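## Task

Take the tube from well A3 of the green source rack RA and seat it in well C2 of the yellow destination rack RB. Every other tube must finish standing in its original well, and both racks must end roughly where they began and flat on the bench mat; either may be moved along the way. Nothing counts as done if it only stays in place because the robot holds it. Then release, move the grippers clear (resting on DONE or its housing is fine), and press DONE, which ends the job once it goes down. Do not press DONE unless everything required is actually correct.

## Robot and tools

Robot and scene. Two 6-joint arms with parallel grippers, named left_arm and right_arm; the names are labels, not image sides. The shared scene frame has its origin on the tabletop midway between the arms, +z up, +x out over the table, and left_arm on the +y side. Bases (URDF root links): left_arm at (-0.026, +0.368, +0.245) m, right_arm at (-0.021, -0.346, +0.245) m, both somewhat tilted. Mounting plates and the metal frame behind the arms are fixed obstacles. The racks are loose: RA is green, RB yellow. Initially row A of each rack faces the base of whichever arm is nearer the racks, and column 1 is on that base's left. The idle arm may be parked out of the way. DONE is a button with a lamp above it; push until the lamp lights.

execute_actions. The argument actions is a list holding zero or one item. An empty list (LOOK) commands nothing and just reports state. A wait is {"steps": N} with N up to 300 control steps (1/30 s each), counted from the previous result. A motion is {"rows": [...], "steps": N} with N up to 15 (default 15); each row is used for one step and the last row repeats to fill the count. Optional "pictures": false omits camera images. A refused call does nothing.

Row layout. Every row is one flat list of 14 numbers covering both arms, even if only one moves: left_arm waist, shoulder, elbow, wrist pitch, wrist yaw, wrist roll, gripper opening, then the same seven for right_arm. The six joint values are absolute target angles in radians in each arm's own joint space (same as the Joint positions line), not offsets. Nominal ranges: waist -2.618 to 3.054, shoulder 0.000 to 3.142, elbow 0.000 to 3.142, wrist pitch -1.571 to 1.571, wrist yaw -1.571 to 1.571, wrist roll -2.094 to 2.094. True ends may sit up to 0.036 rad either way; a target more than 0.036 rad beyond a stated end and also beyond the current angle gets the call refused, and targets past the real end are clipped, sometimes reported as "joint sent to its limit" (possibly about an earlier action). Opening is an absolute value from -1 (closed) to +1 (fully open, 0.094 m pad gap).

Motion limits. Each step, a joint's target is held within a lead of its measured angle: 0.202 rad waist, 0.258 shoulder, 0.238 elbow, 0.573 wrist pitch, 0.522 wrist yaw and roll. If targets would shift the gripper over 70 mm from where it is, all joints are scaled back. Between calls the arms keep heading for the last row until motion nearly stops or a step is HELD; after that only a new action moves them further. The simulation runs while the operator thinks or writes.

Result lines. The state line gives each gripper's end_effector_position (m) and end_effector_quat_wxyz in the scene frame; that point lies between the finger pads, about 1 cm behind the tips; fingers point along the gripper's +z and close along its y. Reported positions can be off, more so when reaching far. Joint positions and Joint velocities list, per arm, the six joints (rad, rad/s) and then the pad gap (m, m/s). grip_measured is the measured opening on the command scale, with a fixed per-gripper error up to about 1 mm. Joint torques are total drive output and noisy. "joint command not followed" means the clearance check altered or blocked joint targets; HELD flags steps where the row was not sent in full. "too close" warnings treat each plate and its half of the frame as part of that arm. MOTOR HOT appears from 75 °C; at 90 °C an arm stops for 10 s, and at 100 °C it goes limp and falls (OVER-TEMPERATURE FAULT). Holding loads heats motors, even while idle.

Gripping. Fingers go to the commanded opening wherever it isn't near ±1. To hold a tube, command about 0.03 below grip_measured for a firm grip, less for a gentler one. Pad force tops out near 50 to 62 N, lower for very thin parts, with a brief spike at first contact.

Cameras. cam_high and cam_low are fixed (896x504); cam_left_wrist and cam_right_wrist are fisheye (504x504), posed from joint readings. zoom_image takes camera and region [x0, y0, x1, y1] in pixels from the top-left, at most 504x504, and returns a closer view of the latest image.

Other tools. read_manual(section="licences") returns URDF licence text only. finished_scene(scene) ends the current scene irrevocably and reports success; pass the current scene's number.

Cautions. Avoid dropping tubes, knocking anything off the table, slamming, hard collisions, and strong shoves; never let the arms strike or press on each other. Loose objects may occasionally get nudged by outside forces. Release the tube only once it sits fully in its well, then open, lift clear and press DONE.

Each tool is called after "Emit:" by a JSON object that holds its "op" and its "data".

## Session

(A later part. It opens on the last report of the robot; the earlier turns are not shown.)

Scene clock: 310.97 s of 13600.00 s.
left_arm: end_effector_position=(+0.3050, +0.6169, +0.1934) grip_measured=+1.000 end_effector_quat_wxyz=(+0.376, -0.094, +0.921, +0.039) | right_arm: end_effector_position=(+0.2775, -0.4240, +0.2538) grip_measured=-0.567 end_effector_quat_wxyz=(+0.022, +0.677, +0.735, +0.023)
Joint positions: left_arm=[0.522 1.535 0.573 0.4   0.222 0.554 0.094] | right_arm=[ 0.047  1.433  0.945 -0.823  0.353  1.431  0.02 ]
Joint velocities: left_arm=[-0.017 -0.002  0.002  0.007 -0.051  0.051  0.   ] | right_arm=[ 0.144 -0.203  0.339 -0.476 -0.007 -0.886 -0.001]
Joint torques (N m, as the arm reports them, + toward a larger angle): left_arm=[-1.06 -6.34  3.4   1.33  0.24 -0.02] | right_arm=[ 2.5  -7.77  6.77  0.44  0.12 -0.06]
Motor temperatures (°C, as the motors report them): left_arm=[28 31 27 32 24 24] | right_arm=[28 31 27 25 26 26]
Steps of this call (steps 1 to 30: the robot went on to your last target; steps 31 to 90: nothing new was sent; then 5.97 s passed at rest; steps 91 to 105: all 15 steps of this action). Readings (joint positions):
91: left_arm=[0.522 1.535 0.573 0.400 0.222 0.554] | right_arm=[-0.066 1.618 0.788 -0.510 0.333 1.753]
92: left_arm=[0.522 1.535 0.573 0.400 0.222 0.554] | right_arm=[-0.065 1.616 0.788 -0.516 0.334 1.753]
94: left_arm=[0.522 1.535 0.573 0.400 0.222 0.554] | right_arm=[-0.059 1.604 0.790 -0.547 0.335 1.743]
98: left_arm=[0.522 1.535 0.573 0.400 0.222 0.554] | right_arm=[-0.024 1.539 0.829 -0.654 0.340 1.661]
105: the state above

Emit:
{"op": "execute_actions", "data": {"actions": [{"rows":[[0.522,1.535,0.573,0.4,0.222,0.554,1,0.07,1.42,0.98,-0.92,0.372,1.297,-0.595],[0.522,1.535,0.573,0.4,0.222,0.554,1,0.085,1.435,0.98,-0.92,0.374,1.288,-0.595],[0.522,1.535,0.573,0.4,0.222,0.554,1,0.107,1.45,0.98,-0.92,0.376,1.273,-0.595],[0.522,1.535,0.573,0.4,0.222,0.554,1,0.138,1.465,0.98,-0.92,0.379,1.253,-0.595],[0.522,1.535,0.573,0.4,0.222,0.554,1,0.174,1.48,0.98,-0.92,0.383,1.23,-0.595],[0.522,1.535,0.573,0.4,0.222,0.554,1,0.217,1.497,0.981,-0.92,0.387,1.2,-0.595],[0.522,1.535,0.573,0.4,0.222,0.554,1,0.264,1.518,0.983,-0.921,0.391,1.17,-0.595],[0.522,1.535,0.573,0.4,0.222,0.554,1,0.313,1.542,0.987,-0.922,0.395,1.134,-0.595],[0.522,1.535,0.573,0.4,0.222,0.554,1,0.367,1.57,0.993,-0.924,0.399,1.095,-0.595],[0.522,1.535,0.573,0.4,0.222,0.554,1,0.42,1.6,1.003,-0.927,0.403,1.054,-0.595],[0.522,1.535,0.573,0.4,0.222,0.554,1,0.475,1.635,1.018,-0.931,0.405,1.01,-0.595],[0.522,1.535,0.573,0.4,0.222,0.554,1,0.529,1.672,1.037,-0.936,0.405,0.966,-0.595],[0.522,1.535,0.573,0.4,0.222,0.554,1,0.582,1.713,1.061,-0.942,0.405,0.92,-0.595],[0.522,1.535,0.573,0.4,0.222,0.554,1,0.632,1.755,1.09,-0.949,0.404,0.872,-0.595],[0.522,1.535,0.573,0.4,0.222,0.554,1,0.681,1.801,1.124,-0.957,0.402,0.825,-0.595]],"steps":15}], "pictures": false}}

Emit:
{"op": "execute_actions", "data": {"actions": [{"rows":[[0.522,1.535,0.573,0.4,0.222,0.554,1,0.727,1.849,1.162,-0.966,0.4,0.778,-0.595],[0.522,1.535,0.573,0.4,0.222,0.554,1,0.769,1.897,1.204,-0.976,0.397,0.731,-0.595],[0.522,1.535,0.573,0.4,0.222,0.554,1,0.808,1.948,1.249,-0.987,0.394,0.684,-0.595],[0.522,1.535,0.573,0.4,0.222,0.554,1,0.843,1.999,1.297,-0.998,0.391,0.64,-0.595],[0.522,1.535,0.573,0.4,0.222,0.554,1,0.875,2.05,1.347,-1.01,0.387,0.596,-0.595],[0.522,1.535,0.573,0.4,0.222,0.554,1,0.902,2.099,1.398,-1.022,0.383,0.555,-0.595],[0.522,1.535,0.573,0.4,0.222,0.554,1,0.926,2.148,1.449,-1.034,0.379,0.516,-0.595],[0.522,1.535,0.573,0.4,0.222,0.554,1,0.947,2.193,1.497,-1.046,0.374,0.481,-0.595],[0.522,1.535,0.573,0.4,0.222,0.554,1,0.964,2.236,1.544,-1.057,0.37,0.45,-0.595],[0.522,1.535,0.573,0.4,0.222,0.554,1,0.978,2.274,1.587,-1.067,0.366,0.42,-0.595],[0.522,1.535,0.573,0.4,0.222,0.554,1,0.989,2.306,1.624,-1.075,0.362,0.397,-0.595],[0.522,1.535,0.573,0.4,0.222,0.554,1,0.997,2.334,1.656,-1.083,0.36,0.377,-0.595],[0.522,1.535,0.573,0.4,0.222,0.554,1,1.003,2.354,1.68,-1.088,0.358,0.362,-0.595],[0.522,1.535,0.573,0.4,0.222,0.554,1,1.007,2.367,1.695,-1.092,0.357,0.353,-0.595],[0.522,1.535,0.573,0.4,0.222,0.554,1,1.008,2.372,1.7,-1.093,0.357,0.35,-0.595]],"steps":15}], "pictures": false}}

Emit:
{"op": "execute_actions", "data": {"actions": [{"rows":[[0.522,1.535,0.573,0.4,0.222,0.554,1,1.005,2.373,1.69,-1.08,0.358,0.35,-0.595],[0.522,1.535,0.573,0.4,0.222,0.554,1,1.0,2.375,1.675,-1.065,0.359,0.35,-0.595],[0.522,1.535,0.573,0.4,0.222,0.554,1,0.993,2.378,1.66,-1.048,0.36,0.35,-0.595],[0.522,1.535,0.573,0.4,0.222,0.554,1,0.987,2.382,1.645,-1.03,0.362,0.35,-0.595],[0.522,1.535,0.573,0.4,0.222,0.554,1,0.982,2.387,1.634,-1.012,0.364,0.35,-0.595],[0.522,1.535,0.573,0.4,0.222,0.554,1,0.978,2.393,1.623,-0.994,0.366,0.35,-0.595],[0.522,1.535,0.573,0.4,0.222,0.554,1,0.974,2.399,1.612,-0.976,0.368,0.35,-0.595],[0.522,1.535,0.573,0.4,0.222,0.554,1,0.969,2.405,1.601,-0.958,0.37,0.35,-0.595],[0.522,1.535,0.573,0.4,0.222,0.554,1,0.964,2.411,1.59,-0.94,0.372,0.35,-0.595],[0.522,1.535,0.573,0.4,0.222,0.554,1,0.96,2.417,1.58,-0.924,0.374,0.35,-0.595],[0.522,1.535,0.573,0.4,0.222,0.554,1,0.956,2.422,1.571,-0.91,0.375,0.35,-0.595],[0.522,1.535,0.573,0.4,0.222,0.554,1,0.952,2.426,1.563,-0.9,0.376,0.35,-0.595],[0.522,1.535,0.573,0.4,0.222,0.554,1,0.949,2.429,1.557,-0.893,0.376,0.35,-0.595],[0.522,1.535,0.573,0.4,0.222,0.554,1,0.947,2.431,1.553,-0.89,0.376,0.35,-0.595]],"steps":15}], "pictures": false}}

Emit:
{"op": "execute_actions", "data": {"actions": [{"steps":12}]}}

Scene clock: 342.80 s of 13600.00 s.
left_arm: end_effector_position=(+0.3050, +0.6169, +0.1934) grip_measured=+1.000 end_effector_quat_wxyz=(+0.376, -0.094, +0.921, +0.039) | right_arm: end_effector_position=(+0.2633, -0.2703, +0.2634) grip_measured=-0.567 end_effector_quat_wxyz=(-0.002, +0.230, +0.973, +0.007)
Joint positions: left_arm=[0.522 1.535 0.573 0.4   0.222 0.554 0.094] | right_arm=[ 0.579  1.719  1.053 -0.925  0.393  1.001  0.02 ]
Joint velocities: left_arm=[ 0.012 -0.002 -0.017 -0.022 -0.022 -0.081  0.   ] | right_arm=[ 1.443  1.223  0.828 -0.154 -0.11  -1.179  0.001]
Joint torques (N m, as the arm reports them, + toward a larger angle): left_arm=[-1.06 -6.35  3.31  1.34  0.25  0.  ] | right_arm=[ 3.83 -6.21  7.22  0.57  0.04 -0.06]
Motor temperatures (°C, as the motors report them): left_arm=[28 31 27 32 24 24] | right_arm=[28 32 29 25 26 26]
Steps of this call (steps 1 to 30: the robot went on to your last target; steps 31 to 150: nothing new was sent; then 26.33 s passed at rest; steps 151 to 165: all 15 steps of this action). Readings (joint positions):
151: left_arm=[0.522 1.535 0.573 0.400 0.222 0.554] | right_arm=[0.053 1.424 0.962 -0.905 0.358 1.307]
152: left_arm=[0.522 1.535 0.573 0.400 0.222 0.554] | right_arm=[0.055 1.424 0.962 -0.905 0.359 1.305]
154: left_arm=[0.522 1.535 0.573 0.400 0.222 0.554] | right_arm=[0.077 1.429 0.962 -0.906 0.366 1.294]
158: left_arm=[0.522 1.535 0.573 0.400 0.222 0.554] | right_arm=[0.212 1.485 0.962 -0.906 0.381 1.232]
165: the state above

Scene clock: 343.30 s of 13600.00 s.
left_arm: end_effector_position=(+0.3050, +0.6169, +0.1934) grip_measured=+1.000 end_effector_quat_wxyz=(+0.376, -0.094, +0.921, +0.039) | right_arm: end_effector_position=(+0.2559, -0.0567, +0.2600) grip_measured=-0.567 end_effector_quat_wxyz=(+0.015, -0.265, +0.964, +0.009)
Joint positions: left_arm=[0.522 1.535 0.573 0.4   0.222 0.554 0.094] | right_arm=[ 0.999  2.351  1.653 -1.033  0.363  0.439  0.02 ]
Joint velocities: left_arm=[ 0.012 -0.007  0.007 -0.022 -0.022 -0.022  0.   ] | right_arm=[ 0.12   0.462  0.393 -0.095 -0.066 -0.535  0.001]
Joint torques (N m, as the arm reports them, + toward a larger angle): left_arm=[-1.01 -6.41  3.32  1.33  0.23 -0.01] | right_arm=[  4.2  -12.11   7.76   0.22   0.02  -0.05]
Motor temperatures (°C, as the motors report them): left_arm=[28 31 27 32 24 24] | right_arm=[28 32 29 25 26 26]
Steps of this call (steps 1 to 15: all 15 steps of this action). Readings (joint positions):
1: left_arm=[0.522 1.535 0.573 0.400 0.222 0.554] | right_arm=[0.629 1.763 1.084 -0.931 0.393 0.959]
2: left_arm=[0.522 1.535 0.573 0.400 0.222 0.554] | right_arm=[0.677 1.809 1.120 -0.938 0.393 0.917]
4: left_arm=[0.522 1.535 0.573 0.400 0.222 0.554] | right_arm=[0.763 1.906 1.203 -0.952 0.392 0.829]
8: left_arm=[0.522 1.535 0.573 0.400 0.222 0.554] | right_arm=[0.895 2.105 1.398 -0.985 0.386 0.658]
15: the state above

Scene clock: 343.80 s of 13600.00 s.
left_arm: end_effector_position=(+0.3050, +0.6169, +0.1934) grip_measured=+1.000 end_effector_quat_wxyz=(+0.376, -0.094, +0.921, +0.039) | right_arm: end_effector_position=(+0.2496, -0.0697, +0.2084) grip_measured=-0.567 end_effector_quat_wxyz=(-0.014, -0.290, +0.957, -0.010)
Joint positions: left_arm=[0.522 1.535 0.573 0.4   0.222 0.554 0.094] | right_arm=[ 0.946  2.421  1.569 -0.935  0.365  0.359  0.02 ]
Joint velocities: left_arm=[0.007 0.007 0.002 0.022 0.022 0.007 0.   ] | right_arm=[-0.125  0.178 -0.178  0.051 -0.007 -0.037 -0.001]
Joint torques (N m, as the arm reports them, + toward a larger angle): left_arm=[-1.04 -6.36  3.37  1.33  0.23 -0.02] | right_arm=[  4.65 -11.64   4.9    0.75   0.09  -0.09]
Motor temperatures (°C, as the motors report them): left_arm=[28 31 27 32 24 24] | right_arm=[28 32 29 25 26 26]
Steps of this call (steps 1 to 15: all 15 steps of this action). Readings (joint positions):
1: left_arm=[0.522 1.535 0.573 0.400 0.222 0.554] | right_arm=[1.002 2.363 1.660 -1.035 0.361 0.422]
2: left_arm=[0.522 1.535 0.573 0.400 0.222 0.554] | right_arm=[1.002 2.368 1.661 -1.036 0.360 0.409]
4: left_arm=[0.522 1.535 0.573 0.400 0.222 0.554] | right_arm=[0.999 2.373 1.661 -1.038 0.360 0.390]
8: left_arm=[0.522 1.535 0.573 0.400 0.222 0.554] | right_arm=[0.982 2.375 1.636 -1.010 0.360 0.370]
15: the state above

Scene clock: 344.20 s of 13600.00 s.
left_arm: end_effector_position=(+0.3050, +0.6169, +0.1934) grip_measured=+1.000 end_effector_quat_wxyz=(+0.376, -0.094, +0.921, +0.039) | right_arm: end_effector_position=(+0.2503, -0.0677, +0.2020) grip_measured=-0.567 end_effector_quat_wxyz=(-0.011, -0.288, +0.958, -0.008)
Joint positions: left_arm=[0.522 1.535 0.573 0.4   0.222 0.554 0.094] | right_arm=[ 0.942  2.431  1.56  -0.906  0.366  0.357  0.02 ]
Joint velocities: left_arm=[ 0.007 -0.002  0.002 -0.007 -0.051 -0.007  0.   ] | right_arm=[ 0.017  0.002 -0.012  0.051 -0.051  0.007  0.   ]
Joint torques (N m, as the arm reports them, + toward a larger angle): left_arm=[-1.05 -6.37  3.36  1.33  0.24 -0.01] | right_arm=[  4.49 -11.63   4.81   0.7    0.07  -0.07]
Motor temperatures (°C, as the motors report them): left_arm=[28 31 27 32 24 24] | right_arm=[28 32 29 25 26 26]
Steps of this call (steps 1 to 12: the robot went on to your last target). Readings (joint positions):
1: left_arm=[0.522 1.535 0.573 0.400 0.222 0.554] | right_arm=[0.944 2.426 1.564 -0.930 0.365 0.359]
2: left_arm=[0.522 1.535 0.573 0.400 0.222 0.554] | right_arm=[0.943 2.430 1.561 -0.927 0.366 0.359]
4: left_arm=[0.522 1.535 0.573 0.400 0.222 0.554] | right_arm=[0.942 2.431 1.560 -0.922 0.366 0.358]
8: left_arm=[0.522 1.535 0.573 0.400 0.222 0.554] | right_arm=[0.942 2.431 1.560 -0.910 0.366 0.357]
12: the state above
camera_calibration (this result's frames):
cam_right_wrist: T_world_to_cam=[[0.671921, -0.740502, 0.0133925, -0.224398], [-0.582666, -0.517368, 0.626762, 0.0133685], [-0.457189, -0.428938, -0.779096, 0.355428], [0, 0, 0, 1]] pos_world=[0.321065, -0.00679416, 0.271538]

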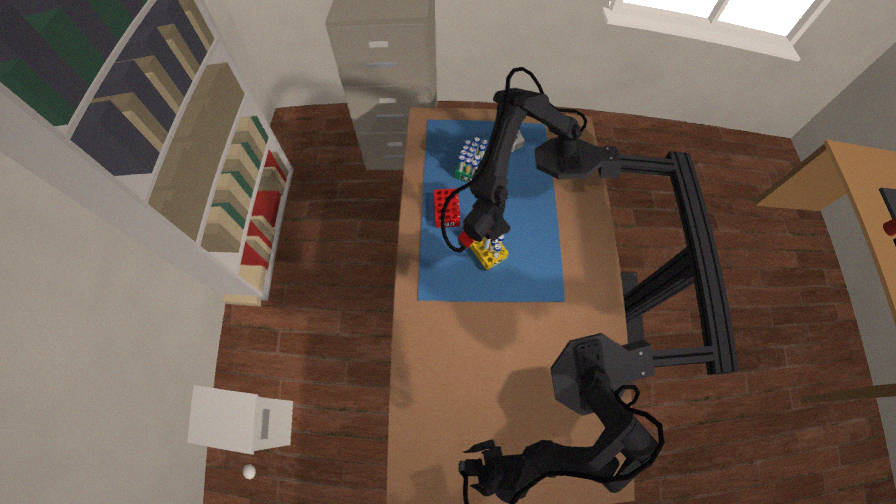

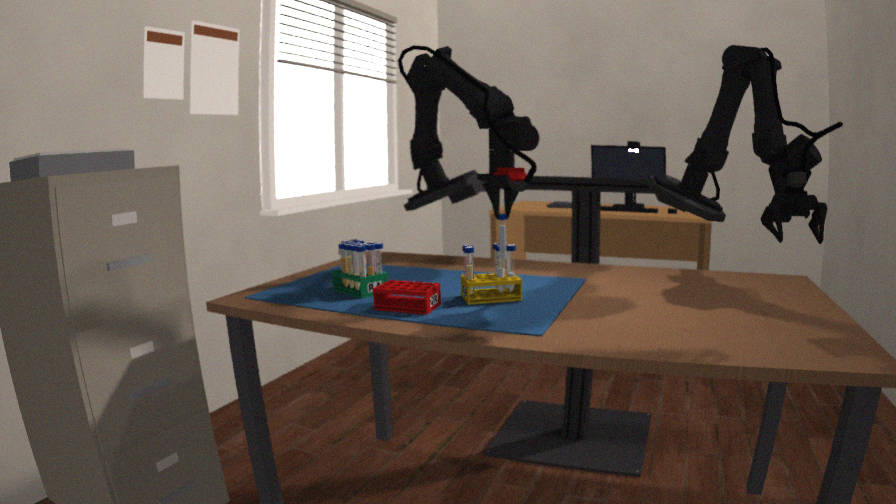

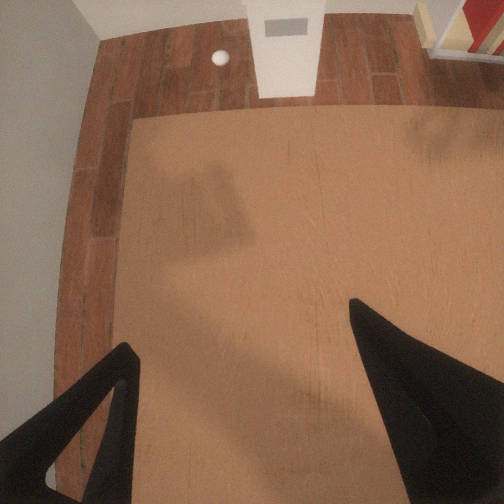

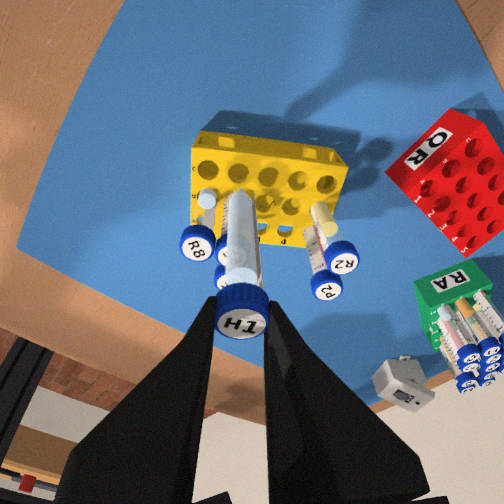

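Emit:
{"op": "zoom_image", "data": {"camera": "cam_right_wrist", "region": [160, 110, 380, 330]}}

Emit:
{"op": "zoom_image", "data": {"camera": "cam_low", "region": [440, 190, 560, 310]}}

Region (160, 110, 380, 330) of cam_right_wrist's 504x504 image, scaled by 2.291, with more detail than that image has.

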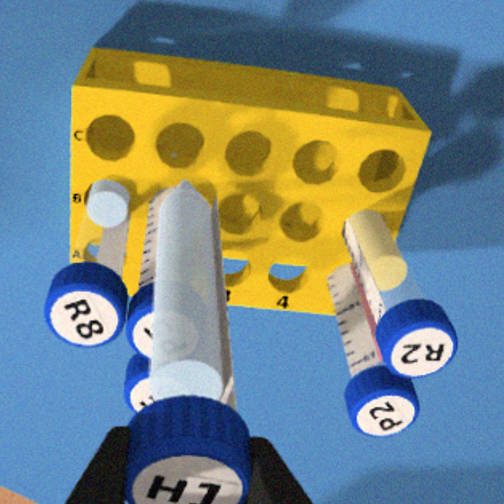

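Region (440, 190, 560, 310) of cam_low's 896x504 image, scaled by 4.200, with more detail than that image has.

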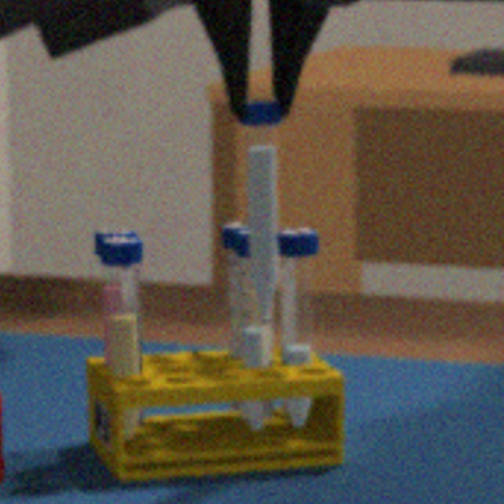

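Emit:
{"op": "execute_actions", "data": {"actions": [{"rows":[[0.522,1.535,0.573,0.4,0.222,0.554,1,0.944,2.436,1.548,-0.885,0.377,0.348,-0.595],[0.522,1.535,0.573,0.4,0.222,0.554,1,0.942,2.44,1.544,-0.875,0.378,0.346,-0.595],[0.522,1.535,0.573,0.4,0.222,0.554,1,0.94,2.445,1.54,-0.863,0.379,0.344,-0.595],[0.522,1.535,0.573,0.4,0.222,0.554,1,0.938,2.45,1.536,-0.851,0.38,0.342,-0.595],[0.522,1.535,0.573,0.4,0.222,0.554,1,0.936,2.455,1.532,-0.839,0.38,0.34,-0.595],[0.522,1.535,0.573,0.4,0.222,0.554,1,0.934,2.46,1.528,-0.828,0.381,0.338,-0.595],[0.522,1.535,0.573,0.4,0.222,0.554,1,0.932,2.465,1.524,-0.818,0.381,0.336,-0.595],[0.522,1.535,0.573,0.4,0.222,0.554,1,0.93,2.47,1.52,-0.81,0.382,0.334,-0.595],[0.522,1.535,0.573,0.4,0.222,0.554,1,0.928,2.475,1.516,-0.806,0.382,0.333,-0.595],[0.522,1.535,0.573,0.4,0.222,0.554,1,0.926,2.48,1.512,-0.805,0.382,0.332,-0.595]],"steps":15}]}}

Emit:
{"op": "zoom_image", "data": {"camera": "cam_right_wrist", "region": [160, 110, 380, 330]}}

Scene clock: 367.90 s of 13600.00 s.
left_arm: end_effector_position=(+0.3050, +0.6169, +0.1934) grip_measured=+1.000 end_effector_quat_wxyz=(+0.376, -0.094, +0.921, +0.039) | right_arm: end_effector_position=(+0.2466, -0.0690, +0.1755) grip_measured=-0.567 end_effector_quat_wxyz=(-0.015, -0.288, +0.957, -0.011)
Joint positions: left_arm=[0.522 1.535 0.573 0.4   0.222 0.554 0.094] | right_arm=[ 0.924  2.475  1.522 -0.828  0.372  0.341  0.02 ]
Joint velocities: left_arm=[-0.012  0.002 -0.012 -0.081 -0.066  0.022  0.   ] | right_arm=[-0.017  0.046 -0.032  0.051 -0.007 -0.037  0.   ]
Joint torques (N m, as the arm reports them, + toward a larger angle): left_arm=[-1.11 -6.34  3.33  1.33  0.25 -0.02] | right_arm=[  4.36 -11.46   4.48   0.76   0.1   -0.07]
Motor temperatures (°C, as the motors report them): left_arm=[28 31 27 32 24 24] | right_arm=[28 34 28 25 26 26]
Steps of this call (steps 1 to 30: the robot went on to your last target; steps 31 to 100: nothing new was sent; then 19.87 s passed at rest; steps 101 to 115: all 15 steps of this action). Readings (joint positions):
101: left_arm=[0.522 1.535 0.573 0.400 0.222 0.554] | right_arm=[0.942 2.431 1.560 -0.903 0.367 0.356]
102: left_arm=[0.522 1.535 0.573 0.400 0.222 0.554] | right_arm=[0.942 2.431 1.560 -0.901 0.367 0.356]
104: left_arm=[0.522 1.535 0.573 0.400 0.222 0.554] | right_arm=[0.942 2.431 1.558 -0.891 0.368 0.354]
108: left_arm=[0.522 1.535 0.573 0.400 0.222 0.554] | right_arm=[0.938 2.440 1.545 -0.856 0.370 0.348]
115: the state above
camera_calibration (this result's frames):
cam_right_wrist: T_world_to_cam=[[0.673011, -0.739437, 0.0170142, -0.223346], [-0.578791, -0.512196, 0.634552, 0.0251915], [-0.460497, -0.436908, -0.772693, 0.331647], [0, 0, 0, 1]] pos_world=[0.317617, -0.00734854, 0.244076]

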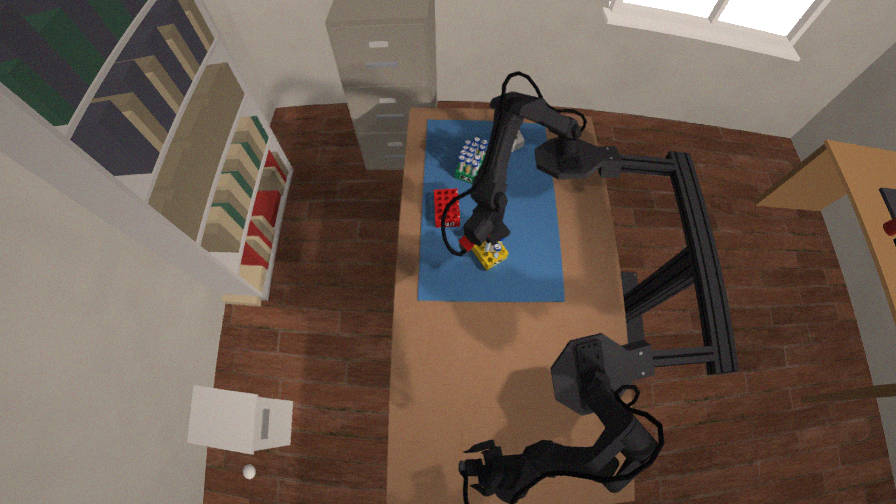

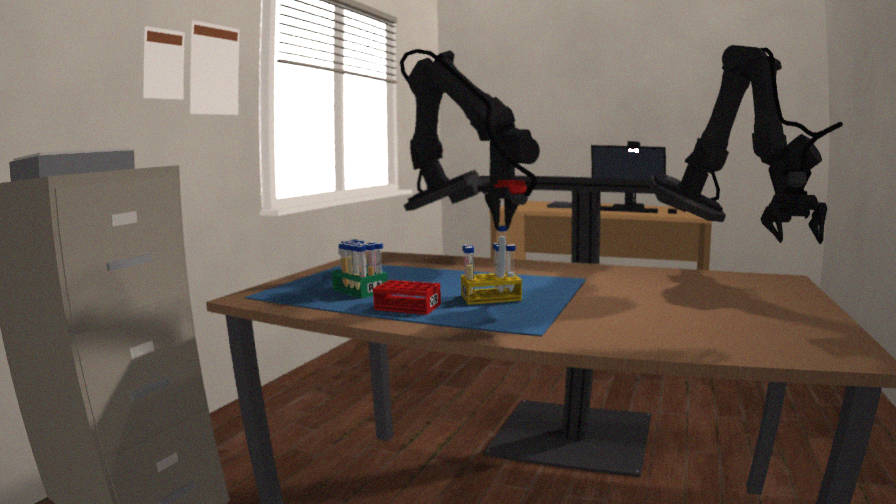

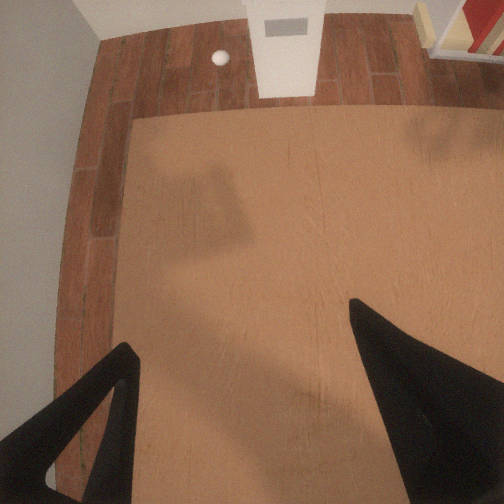

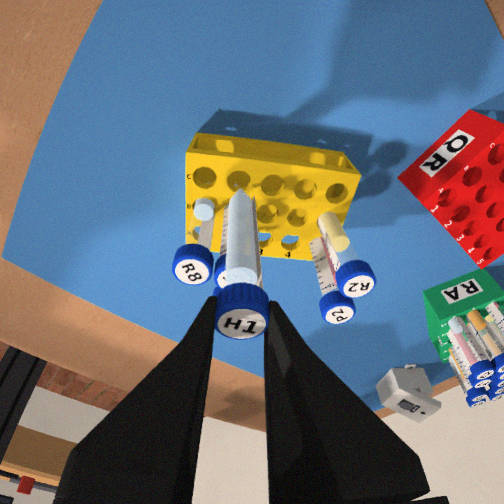

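Region (160, 110, 380, 330) of cam_right_wrist's 504x504 image, scaled by 2.291, with more detail than that image has.

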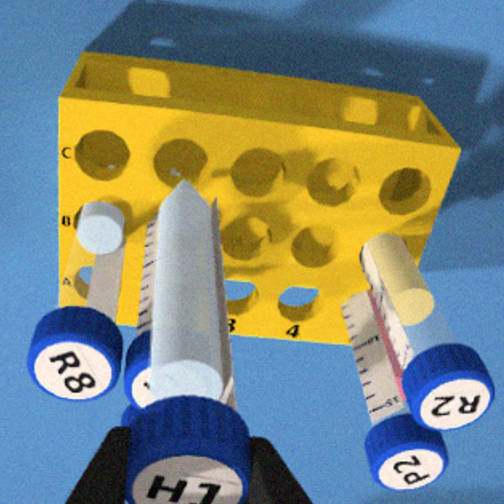

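Emit:
{"op": "execute_actions", "data": {"actions": [{"rows":[[0.522,1.535,0.573,0.4,0.222,0.554,1,0.924,2.483,1.509,-0.795,0.382,0.33,-0.595],[0.522,1.535,0.573,0.4,0.222,0.554,1,0.922,2.487,1.507,-0.785,0.383,0.328,-0.595],[0.522,1.535,0.573,0.4,0.222,0.554,1,0.92,2.492,1.504,-0.774,0.383,0.325,-0.595],[0.522,1.535,0.573,0.4,0.222,0.554,1,0.917,2.498,1.501,-0.763,0.384,0.322,-0.595],[0.522,1.535,0.573,0.4,0.222,0.554,1,0.914,2.504,1.498,-0.752,0.384,0.319,-0.595],[0.522,1.535,0.573,0.4,0.222,0.554,1,0.911,2.51,1.495,-0.741,0.385,0.316,-0.595],[0.522,1.535,0.573,0.4,0.222,0.554,1,0.908,2.517,1.492,-0.73,0.385,0.313,-0.595],[0.522,1.535,0.573,0.4,0.222,0.554,1,0.905,2.523,1.49,-0.719,0.386,0.31,-0.595],[0.522,1.535,0.573,0.4,0.222,0.554,1,0.902,2.53,1.488,-0.708,0.386,0.307,-0.595],[0.522,1.535,0.573,0.4,0.222,0.554,1,0.899,2.537,1.486,-0.697,0.387,0.304,-0.595],[0.522,1.535,0.573,0.4,0.222,0.554,1,0.896,2.544,1.484,-0.687,0.387,0.301,-0.595],[0.522,1.535,0.573,0.4,0.222,0.554,1,0.893,2.551,1.482,-0.678,0.388,0.298,-0.595],[0.522,1.535,0.573,0.4,0.222,0.554,1,0.89,2.558,1.481,-0.671,0.388,0.295,-0.595],[0.522,1.535,0.573,0.4,0.222,0.554,1,0.887,2.564,1.48,-0.667,0.388,0.293,-0.595],[0.522,1.535,0.573,0.4,0.222,0.554,1,0.885,2.569,1.479,-0.666,0.388,0.292,-0.595]],"steps":15}], "pictures": false}}

Emit:
{"op": "execute_actions", "data": {"actions": [{"steps":10}]}}

Emit:
{"op": "zoom_image", "data": {"camera": "cam_low", "region": [440, 190, 560, 310]}}

Scene clock: 384.83 s of 13600.00 s.
left_arm: end_effector_position=(+0.3050, +0.6169, +0.1934) grip_measured=+1.000 end_effector_quat_wxyz=(+0.376, -0.094, +0.921, +0.039) | right_arm: end_effector_position=(+0.2620, -0.0555, +0.1679) grip_measured=-0.568 end_effector_quat_wxyz=(+0.020, -0.284, +0.959, +0.005)
Joint positions: left_arm=[0.522 1.535 0.573 0.4   0.222 0.554 0.094] | right_arm=[ 0.914  2.49   1.519 -0.724  0.386  0.308  0.02 ]
Joint velocities: left_arm=[ 0.007 -0.012 -0.002  0.037 -0.007  0.022  0.   ] | right_arm=[-0.046 -0.002 -0.002  0.139 -0.037  0.022  0.   ]
Joint torques (N m, as the arm reports them, + toward a larger angle): left_arm=[-1.07 -6.43  3.34  1.33  0.23 -0.01] | right_arm=[ 2.25 -4.75  1.8   1.04 -0.06 -0.08]
Motor temperatures (°C, as the motors report them): left_arm=[28 32 27 32 24 24] | right_arm=[28 35 28 25 26 26]
Steps of this call (steps 1 to 15: the robot went on to your last target; steps 16 to 90: nothing new was sent; then 13.43 s passed at rest; steps 91 to 105: all 15 steps of this action). Readings (joint positions):
91: left_arm=[0.522 1.535 0.573 0.400 0.222 0.554] | right_arm=[0.924 2.476 1.521 -0.818 0.372 0.338]
92: left_arm=[0.522 1.535 0.573 0.400 0.222 0.554] | right_arm=[0.924 2.476 1.521 -0.815 0.372 0.338]
94: left_arm=[0.522 1.535 0.573 0.400 0.222 0.554] | right_arm=[0.924 2.476 1.521 -0.805 0.373 0.335]
98: left_arm=[0.522 1.535 0.573 0.400 0.222 0.554] | right_arm=[0.916 2.488 1.519 -0.772 0.374 0.327]
105: the state above

Scene clock: 385.17 s of 13600.00 s.
left_arm: end_effector_position=(+0.3050, +0.6169, +0.1934) grip_measured=+1.000 end_effector_quat_wxyz=(+0.376, -0.094, +0.921, +0.039) | right_arm: end_effector_position=(+0.2721, -0.0484, +0.1661) grip_measured=-0.568 end_effector_quat_wxyz=(+0.042, -0.277, +0.960, +0.014)
Joint positions: left_arm=[0.522 1.535 0.573 0.4   0.222 0.554 0.094] | right_arm=[ 0.909  2.495  1.519 -0.668  0.398  0.299  0.02 ]
Joint velocities: left_arm=[-0.007 -0.002  0.002  0.022 -0.022 -0.037  0.   ] | right_arm=[-0.002  0.012  0.002  0.095  0.037 -0.066 -0.   ]
Joint torques (N m, as the arm reports them, + toward a larger angle): left_arm=[-1.07 -6.39  3.33  1.34  0.25 -0.01] | right_arm=[ 2.55 -5.44  1.93  0.61 -0.19 -0.06]
Motor temperatures (°C, as the motors report them): left_arm=[28 32 27 32 24 24] | right_arm=[28 35 28 25 26 26]
Steps of this call (steps 1 to 10: the robot went on to your last target). Readings (joint positions):
1: left_arm=[0.522 1.535 0.573 0.400 0.222 0.554] | right_arm=[0.913 2.490 1.519 -0.717 0.387 0.306]
2: left_arm=[0.522 1.535 0.573 0.400 0.222 0.554] | right_arm=[0.912 2.490 1.519 -0.711 0.388 0.304]
4: left_arm=[0.522 1.535 0.573 0.400 0.222 0.554] | right_arm=[0.910 2.491 1.519 -0.698 0.390 0.302]
8: left_arm=[0.522 1.535 0.573 0.400 0.222 0.554] | right_arm=[0.909 2.494 1.519 -0.676 0.395 0.300]
10: the state above
camera_calibration (this result's frames):
cam_right_wrist: T_world_to_cam=[[0.654357, -0.755922, 0.0199723, -0.221328], [-0.6462, -0.54527, 0.533954, 0.0899908], [-0.392737, -0.362303, -0.845277, 0.342339], [0, 0, 0, 1]] pos_world=[0.337429, 0.00579297, 0.245741]

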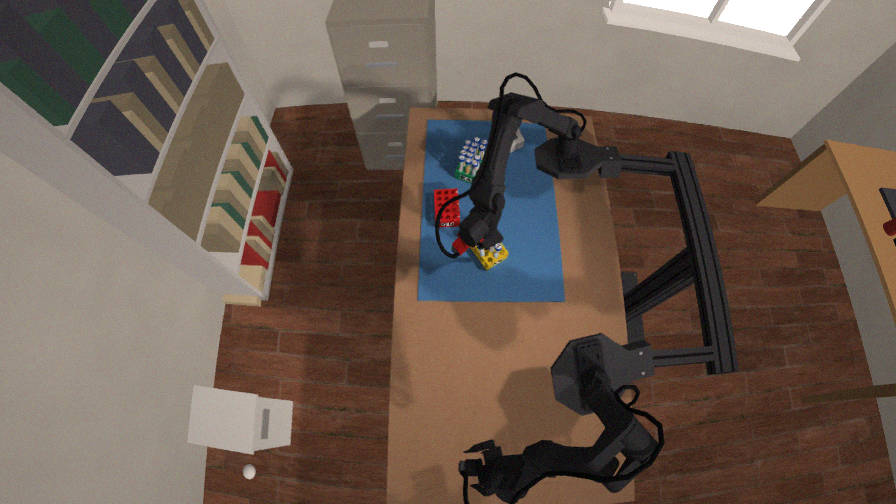

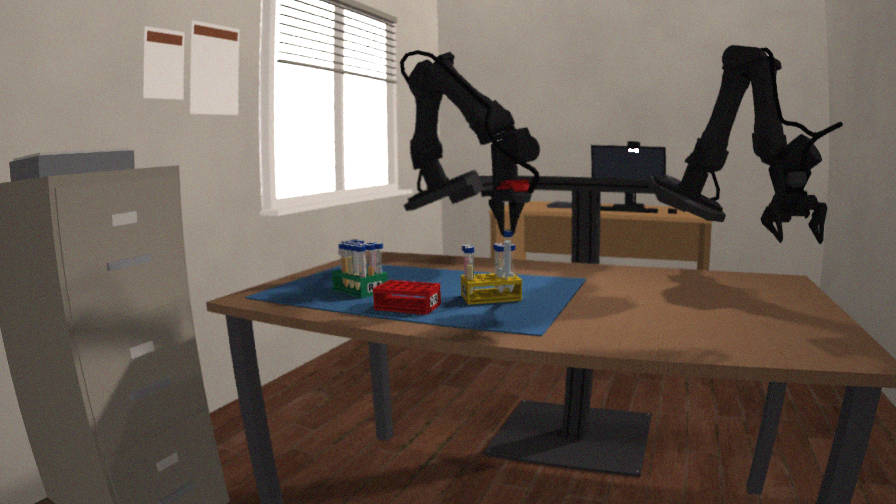

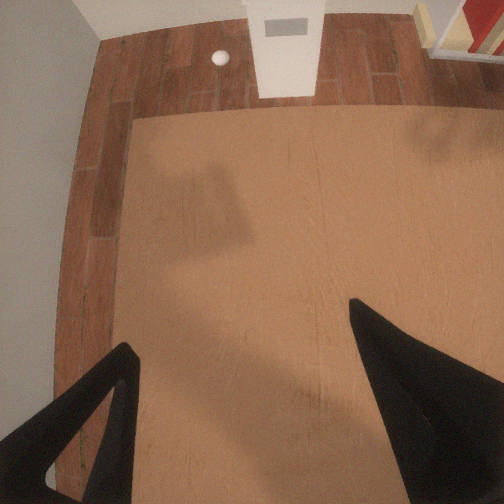

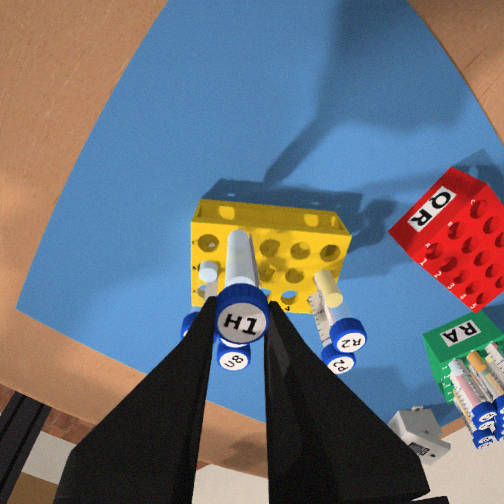

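Region (440, 190, 560, 310) of cam_low's 896x504 image, scaled by 4.200, with more detail than that image has.

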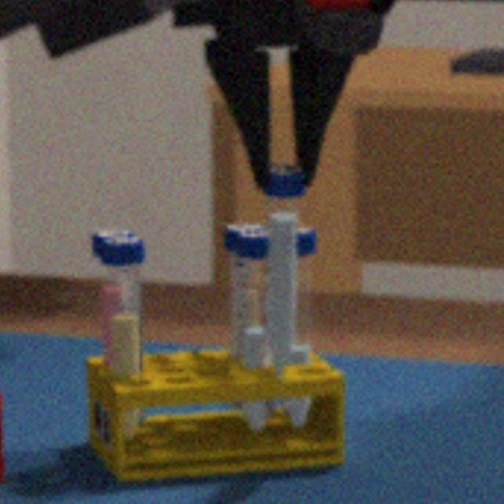

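Emit:
{"op": "execute_actions", "data": {"actions": [{"rows":[[0.522,1.535,0.573,0.4,0.222,0.554,1,0.9,2.53,1.505,-0.668,0.39,0.3,-0.595],[0.522,1.535,0.573,0.4,0.222,0.554,1,0.912,2.495,1.52,-0.668,0.39,0.3,-0.595],[0.522,1.535,0.573,0.4,0.222,0.554,1,0.914,2.475,1.52,-0.668,0.39,0.3,-0.595],[0.522,1.535,0.573,0.4,0.222,0.554,1,0.914,2.465,1.52,-0.668,0.39,0.3,-0.595],[0.522,1.535,0.573,0.4,0.222,0.554,1,0.914,2.455,1.52,-0.668,0.39,0.3,-0.595],[0.522,1.535,0.573,0.4,0.222,0.554,1,0.914,2.448,1.52,-0.668,0.39,0.3,-0.595]],"steps":12}]}}

Emit:
{"op": "zoom_image", "data": {"camera": "cam_right_wrist", "region": [160, 170, 380, 390]}}

Emit:
{"op": "zoom_image", "data": {"camera": "cam_high", "region": [430, 200, 530, 290]}}

Scene clock: 390.43 s of 13600.00 s.
left_arm: end_effector_position=(+0.3050, +0.6169, +0.1934) grip_measured=+1.000 end_effector_quat_wxyz=(+0.376, -0.094, +0.921, +0.039) | right_arm: end_effector_position=(+0.2777, -0.0462, +0.1742) grip_measured=-0.568 end_effector_quat_wxyz=(+0.052, -0.273, +0.960, +0.021)
Joint positions: left_arm=[0.522 1.535 0.573 0.4   0.222 0.554 0.094] | right_arm=[ 0.909  2.474  1.519 -0.661  0.397  0.296  0.02 ]
Joint velocities: left_arm=[ 0.012 -0.007  0.007 -0.066 -0.081  0.007  0.   ] | right_arm=[-0.002 -0.042  0.002  0.007  0.11   0.022  0.   ]
Joint torques (N m, as the arm reports them, + toward a larger angle): left_arm=[-1.07 -6.39  3.32  1.33  0.25 -0.01] | right_arm=[  4.63 -14.26   5.47   0.74  -0.09   0.03]
Motor temperatures (°C, as the motors report them): left_arm=[28 32 27 32 24 24] | right_arm=[28 34 28 25 26 26]
Steps of this call (steps 1 to 30: the robot went on to your last target; steps 31 to 90: nothing new was sent; then 1.87 s passed at rest; steps 91 to 102: all 12 steps of this action). Readings (joint positions):
91: left_arm=[0.522 1.535 0.573 0.400 0.222 0.554] | right_arm=[0.909 2.498 1.519 -0.645 0.405 0.296]
92: left_arm=[0.522 1.535 0.573 0.400 0.222 0.554] | right_arm=[0.909 2.496 1.519 -0.645 0.405 0.296]
94: left_arm=[0.522 1.535 0.573 0.400 0.222 0.554] | right_arm=[0.909 2.491 1.519 -0.654 0.401 0.296]
98: left_arm=[0.522 1.535 0.573 0.400 0.222 0.554] | right_arm=[0.909 2.482 1.519 -0.661 0.397 0.296]
102: the state above
camera_calibration (this result's frames):
cam_right_wrist: T_world_to_cam=[[0.648416, -0.761149, 0.0144243, -0.221135], [-0.658185, -0.550979, 0.513045, 0.0970787], [-0.382557, -0.342161, -0.85824, 0.352537], [0, 0, 0, 1]] pos_world=[0.342149, 0.00579557, 0.255945]

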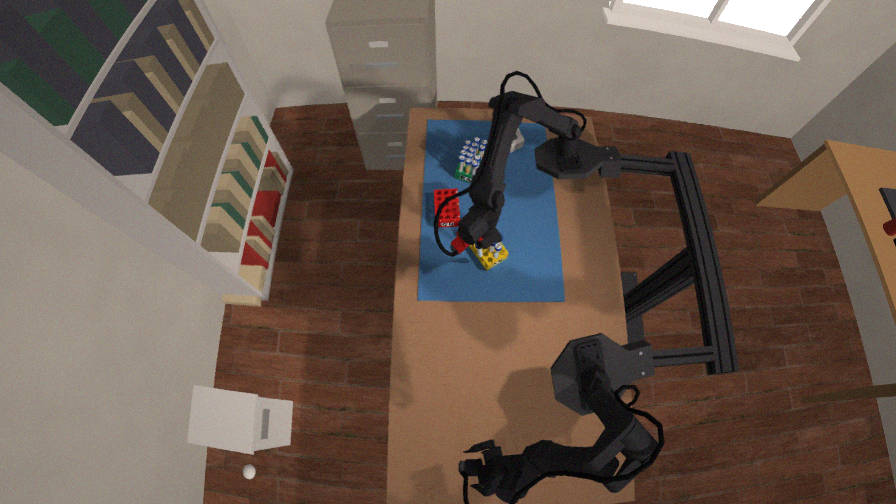

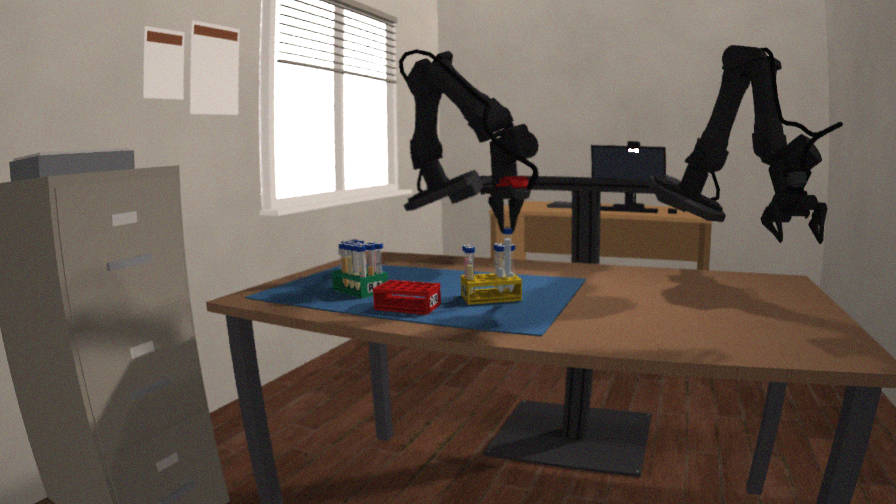

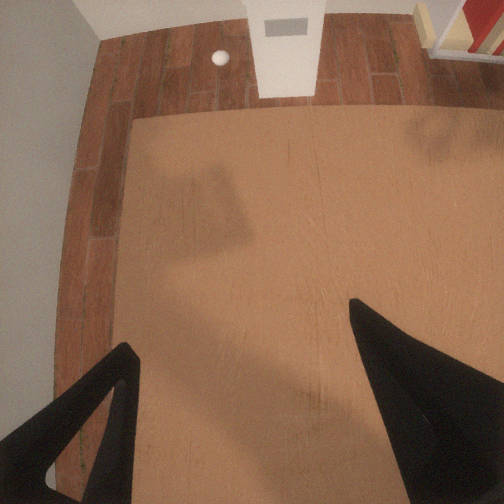

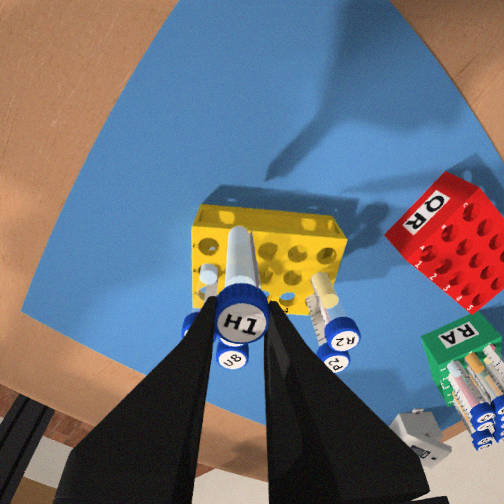

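Region (160, 170, 380, 390) of cam_right_wrist's 504x504 image, scaled by 2.291, with more detail than that image has.

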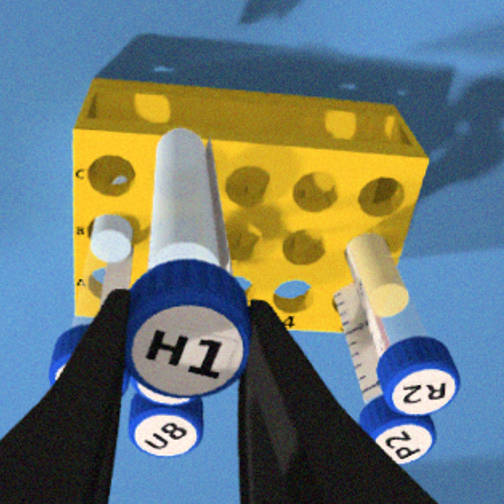

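Region (430, 200, 530, 290) of cam_high's 896x504 image, scaled by 5.040, with more detail than that image has; it fills the top 454 rows of this view, and the rest is white.

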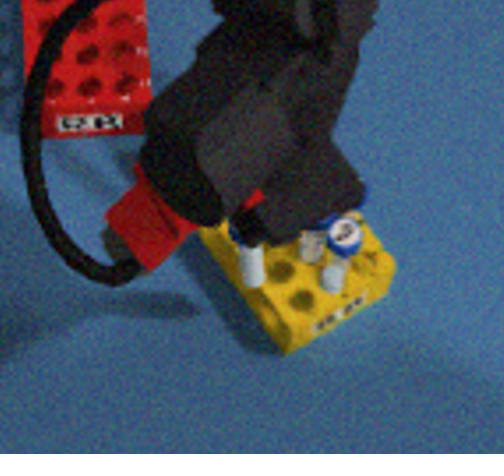

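Emit:
{"op": "execute_actions", "data": {"actions": [{"rows":[[0.522,1.535,0.573,0.4,0.222,0.554,1,0.92,2.44,1.51,-0.66,0.4,0.295,-0.595],[0.522,1.535,0.573,0.4,0.222,0.554,1,0.925,2.428,1.497,-0.645,0.405,0.292,-0.595],[0.522,1.535,0.573,0.4,0.222,0.554,1,0.929,2.414,1.478,-0.627,0.409,0.289,-0.595],[0.522,1.535,0.573,0.4,0.222,0.554,1,0.933,2.399,1.455,-0.607,0.413,0.286,-0.595],[0.522,1.535,0.573,0.4,0.222,0.554,1,0.937,2.384,1.43,-0.586,0.417,0.283,-0.595],[0.522,1.535,0.573,0.4,0.222,0.554,1,0.941,2.369,1.402,-0.565,0.421,0.28,-0.595],[0.522,1.535,0.573,0.4,0.222,0.554,1,0.945,2.354,1.374,-0.544,0.425,0.278,-0.595],[0.522,1.535,0.573,0.4,0.222,0.554,1,0.949,2.34,1.346,-0.523,0.429,0.276,-0.595],[0.522,1.535,0.573,0.4,0.222,0.554,1,0.953,2.326,1.318,-0.502,0.433,0.274,-0.595],[0.522,1.535,0.573,0.4,0.222,0.554,1,0.957,2.314,1.29,-0.481,0.436,0.272,-0.595],[0.522,1.535,0.573,0.4,0.222,0.554,1,0.961,2.303,1.263,-0.461,0.439,0.27,-0.595],[0.522,1.535,0.573,0.4,0.222,0.554,1,0.965,2.294,1.238,-0.443,0.441,0.268,-0.595],[0.522,1.535,0.573,0.4,0.222,0.554,1,0.968,2.287,1.216,-0.428,0.443,0.267,-0.595],[0.522,1.535,0.573,0.4,0.222,0.554,1,0.971,2.282,1.198,-0.416,0.444,0.266,-0.595],[0.522,1.535,0.573,0.4,0.222,0.554,1,0.972,2.279,1.186,-0.409,0.444,0.265,-0.595]],"steps":15}], "pictures": false}}

Emit:
{"op": "execute_actions", "data": {"actions": [{"steps":15}]}}

Emit:
{"op": "zoom_image", "data": {"camera": "cam_right_wrist", "region": [160, 170, 380, 390]}}

Emit:
{"op": "zoom_image", "data": {"camera": "cam_low", "region": [440, 190, 560, 310]}}

Emit:
{"op": "zoom_image", "data": {"camera": "cam_high", "region": [450, 210, 530, 290]}}

Scene clock: 428.37 s of 13600.00 s.
left_arm: end_effector_position=(+0.3050, +0.6169, +0.1934) grip_measured=+1.000 end_effector_quat_wxyz=(+0.376, -0.094, +0.921, +0.039) | right_arm: end_effector_position=(+0.2477, -0.0701, +0.1829) grip_measured=-0.568 end_effector_quat_wxyz=(+0.089, -0.289, +0.953, +0.025)
Joint positions: left_arm=[0.522 1.535 0.573 0.4   0.222 0.554 0.094] | right_arm=[ 0.952  2.31   1.229 -0.48   0.427  0.278  0.02 ]
Joint velocities: left_arm=[ 0.002  0.002 -0.007 -0.007 -0.022  0.022  0.   ] | right_arm=[ 0.1   -0.09  -0.564  0.242  0.095 -0.007  0.   ]
Joint torques (N m, as the arm reports them, + toward a larger angle): left_arm=[-1.04 -6.34  3.34  1.33  0.24 -0.02] | right_arm=[  4.75 -12.64   4.42   1.18   0.15  -0.07]
Motor temperatures (°C, as the motors report them): left_arm=[28 32 27 32 24 24] | right_arm=[28 38 28 25 26 26]
Steps of this call (steps 1 to 15: the robot went on to your last target; steps 16 to 90: nothing new was sent; then 34.43 s passed at rest; steps 91 to 105: all 15 steps of this action). Readings (joint positions):
91: left_arm=[0.522 1.535 0.573 0.400 0.222 0.554] | right_arm=[0.909 2.474 1.519 -0.661 0.396 0.296]
92: left_arm=[0.522 1.535 0.573 0.400 0.222 0.554] | right_arm=[0.909 2.472 1.517 -0.660 0.396 0.296]
94: left_arm=[0.522 1.535 0.573 0.400 0.222 0.554] | right_arm=[0.909 2.456 1.496 -0.645 0.397 0.296]
98: left_arm=[0.522 1.535 0.573 0.400 0.222 0.554] | right_arm=[0.918 2.391 1.405 -0.594 0.408 0.290]
105: the state above

Scene clock: 428.87 s of 13600.00 s.
left_arm: end_effector_position=(+0.3050, +0.6169, +0.1934) grip_measured=+1.000 end_effector_quat_wxyz=(+0.376, -0.094, +0.921, +0.039) | right_arm: end_effector_position=(+0.2464, -0.0681, +0.1796) grip_measured=-0.568 end_effector_quat_wxyz=(+0.101, -0.289, +0.952, +0.029)
Joint positions: left_arm=[0.522 1.535 0.573 0.4   0.222 0.554 0.094] | right_arm=[ 0.958  2.307  1.196 -0.424  0.433  0.272  0.02 ]
Joint velocities: left_arm=[-0.002  0.007  0.002 -0.007 -0.081 -0.051  0.   ] | right_arm=[ 0.007  0.017  0.012  0.022 -0.066  0.022 -0.   ]
Joint torques (N m, as the arm reports them, + toward a larger angle): left_arm=[-1.08 -6.37  3.38  1.34  0.24 -0.01] | right_arm=[  4.78 -13.02   4.38   1.17   0.13  -0.1 ]
Motor temperatures (°C, as the motors report them): left_arm=[28 32 27 32 24 24] | right_arm=[28 38 28 25 26 26]
Steps of this call (steps 1 to 15: the robot went on to your last target). Readings (joint positions):
1: left_arm=[0.522 1.535 0.573 0.400 0.222 0.554] | right_arm=[0.955 2.307 1.213 -0.472 0.428 0.277]
2: left_arm=[0.522 1.535 0.573 0.400 0.222 0.554] | right_arm=[0.957 2.307 1.204 -0.466 0.428 0.276]
4: left_arm=[0.522 1.535 0.573 0.400 0.222 0.554] | right_arm=[0.958 2.307 1.196 -0.454 0.430 0.274]
8: left_arm=[0.522 1.535 0.573 0.400 0.222 0.554] | right_arm=[0.958 2.307 1.196 -0.434 0.432 0.273]
15: the state above
camera_calibration (this result's frames):
cam_right_wrist: T_world_to_cam=[[0.671092, -0.740089, 0.0436238, -0.226938], [-0.682189, -0.59341, 0.42718, 0.0801072], [-0.290264, -0.316437, -0.903114, 0.324763], [0, 0, 0, 1]] pos_world=[0.301212, -0.0176513, 0.268978]

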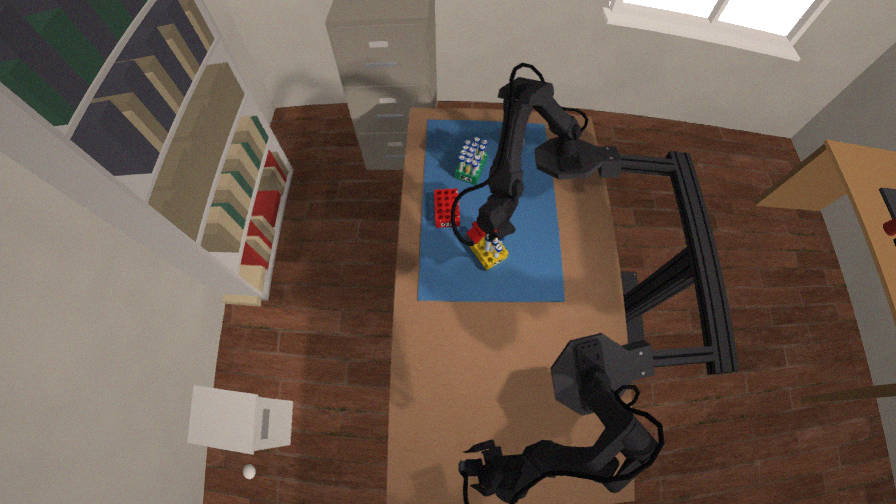

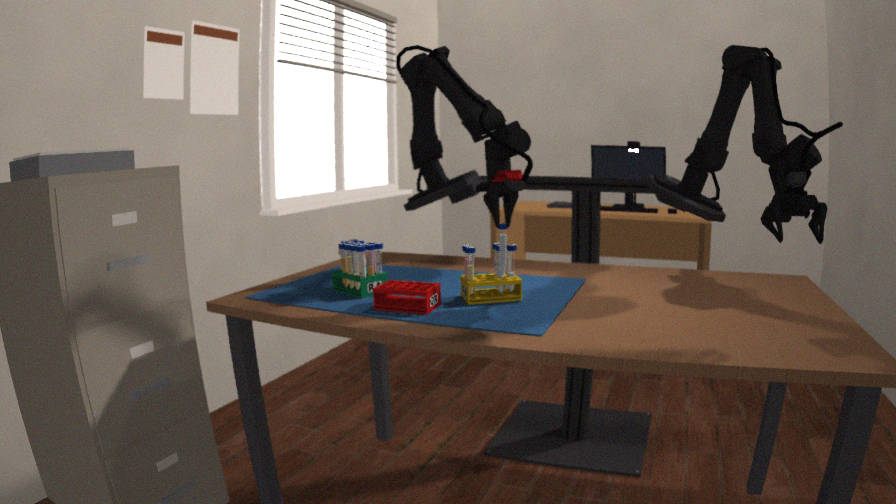

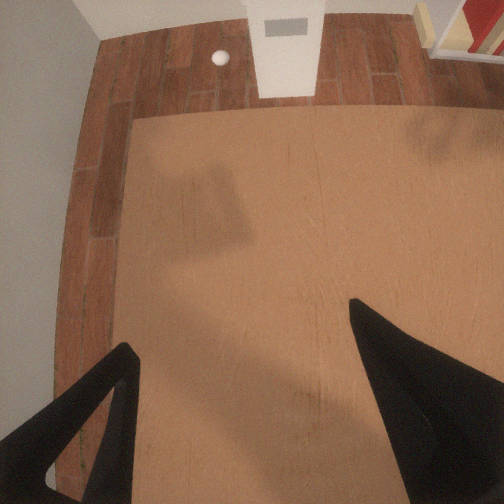

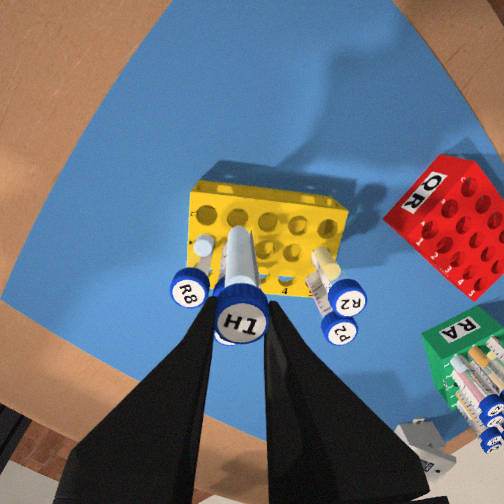

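Region (160, 170, 380, 390) of cam_right_wrist's 504x504 image, scaled by 2.291, with more detail than that image has.

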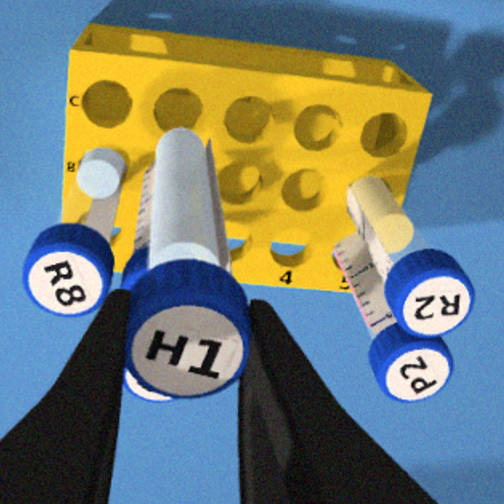

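Region (440, 190, 560, 310) of cam_low's 896x504 image, scaled by 4.200, with more detail than that image has.

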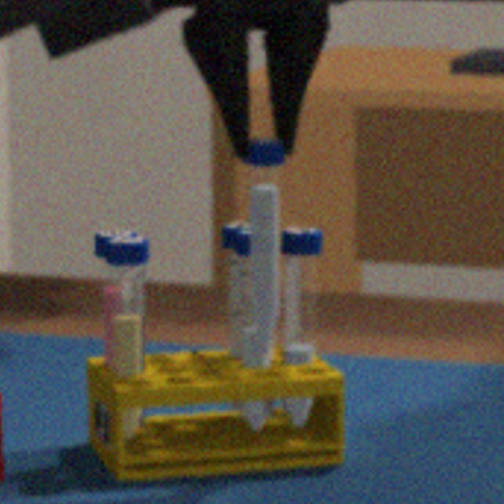

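Region (450, 210, 530, 290) of cam_high's 896x504 image, scaled by 6.300, with more detail than that image has.

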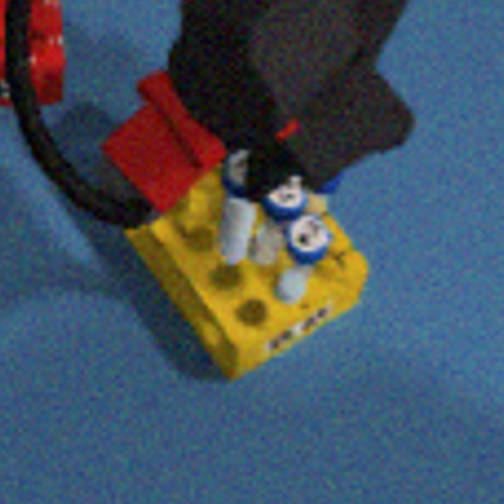

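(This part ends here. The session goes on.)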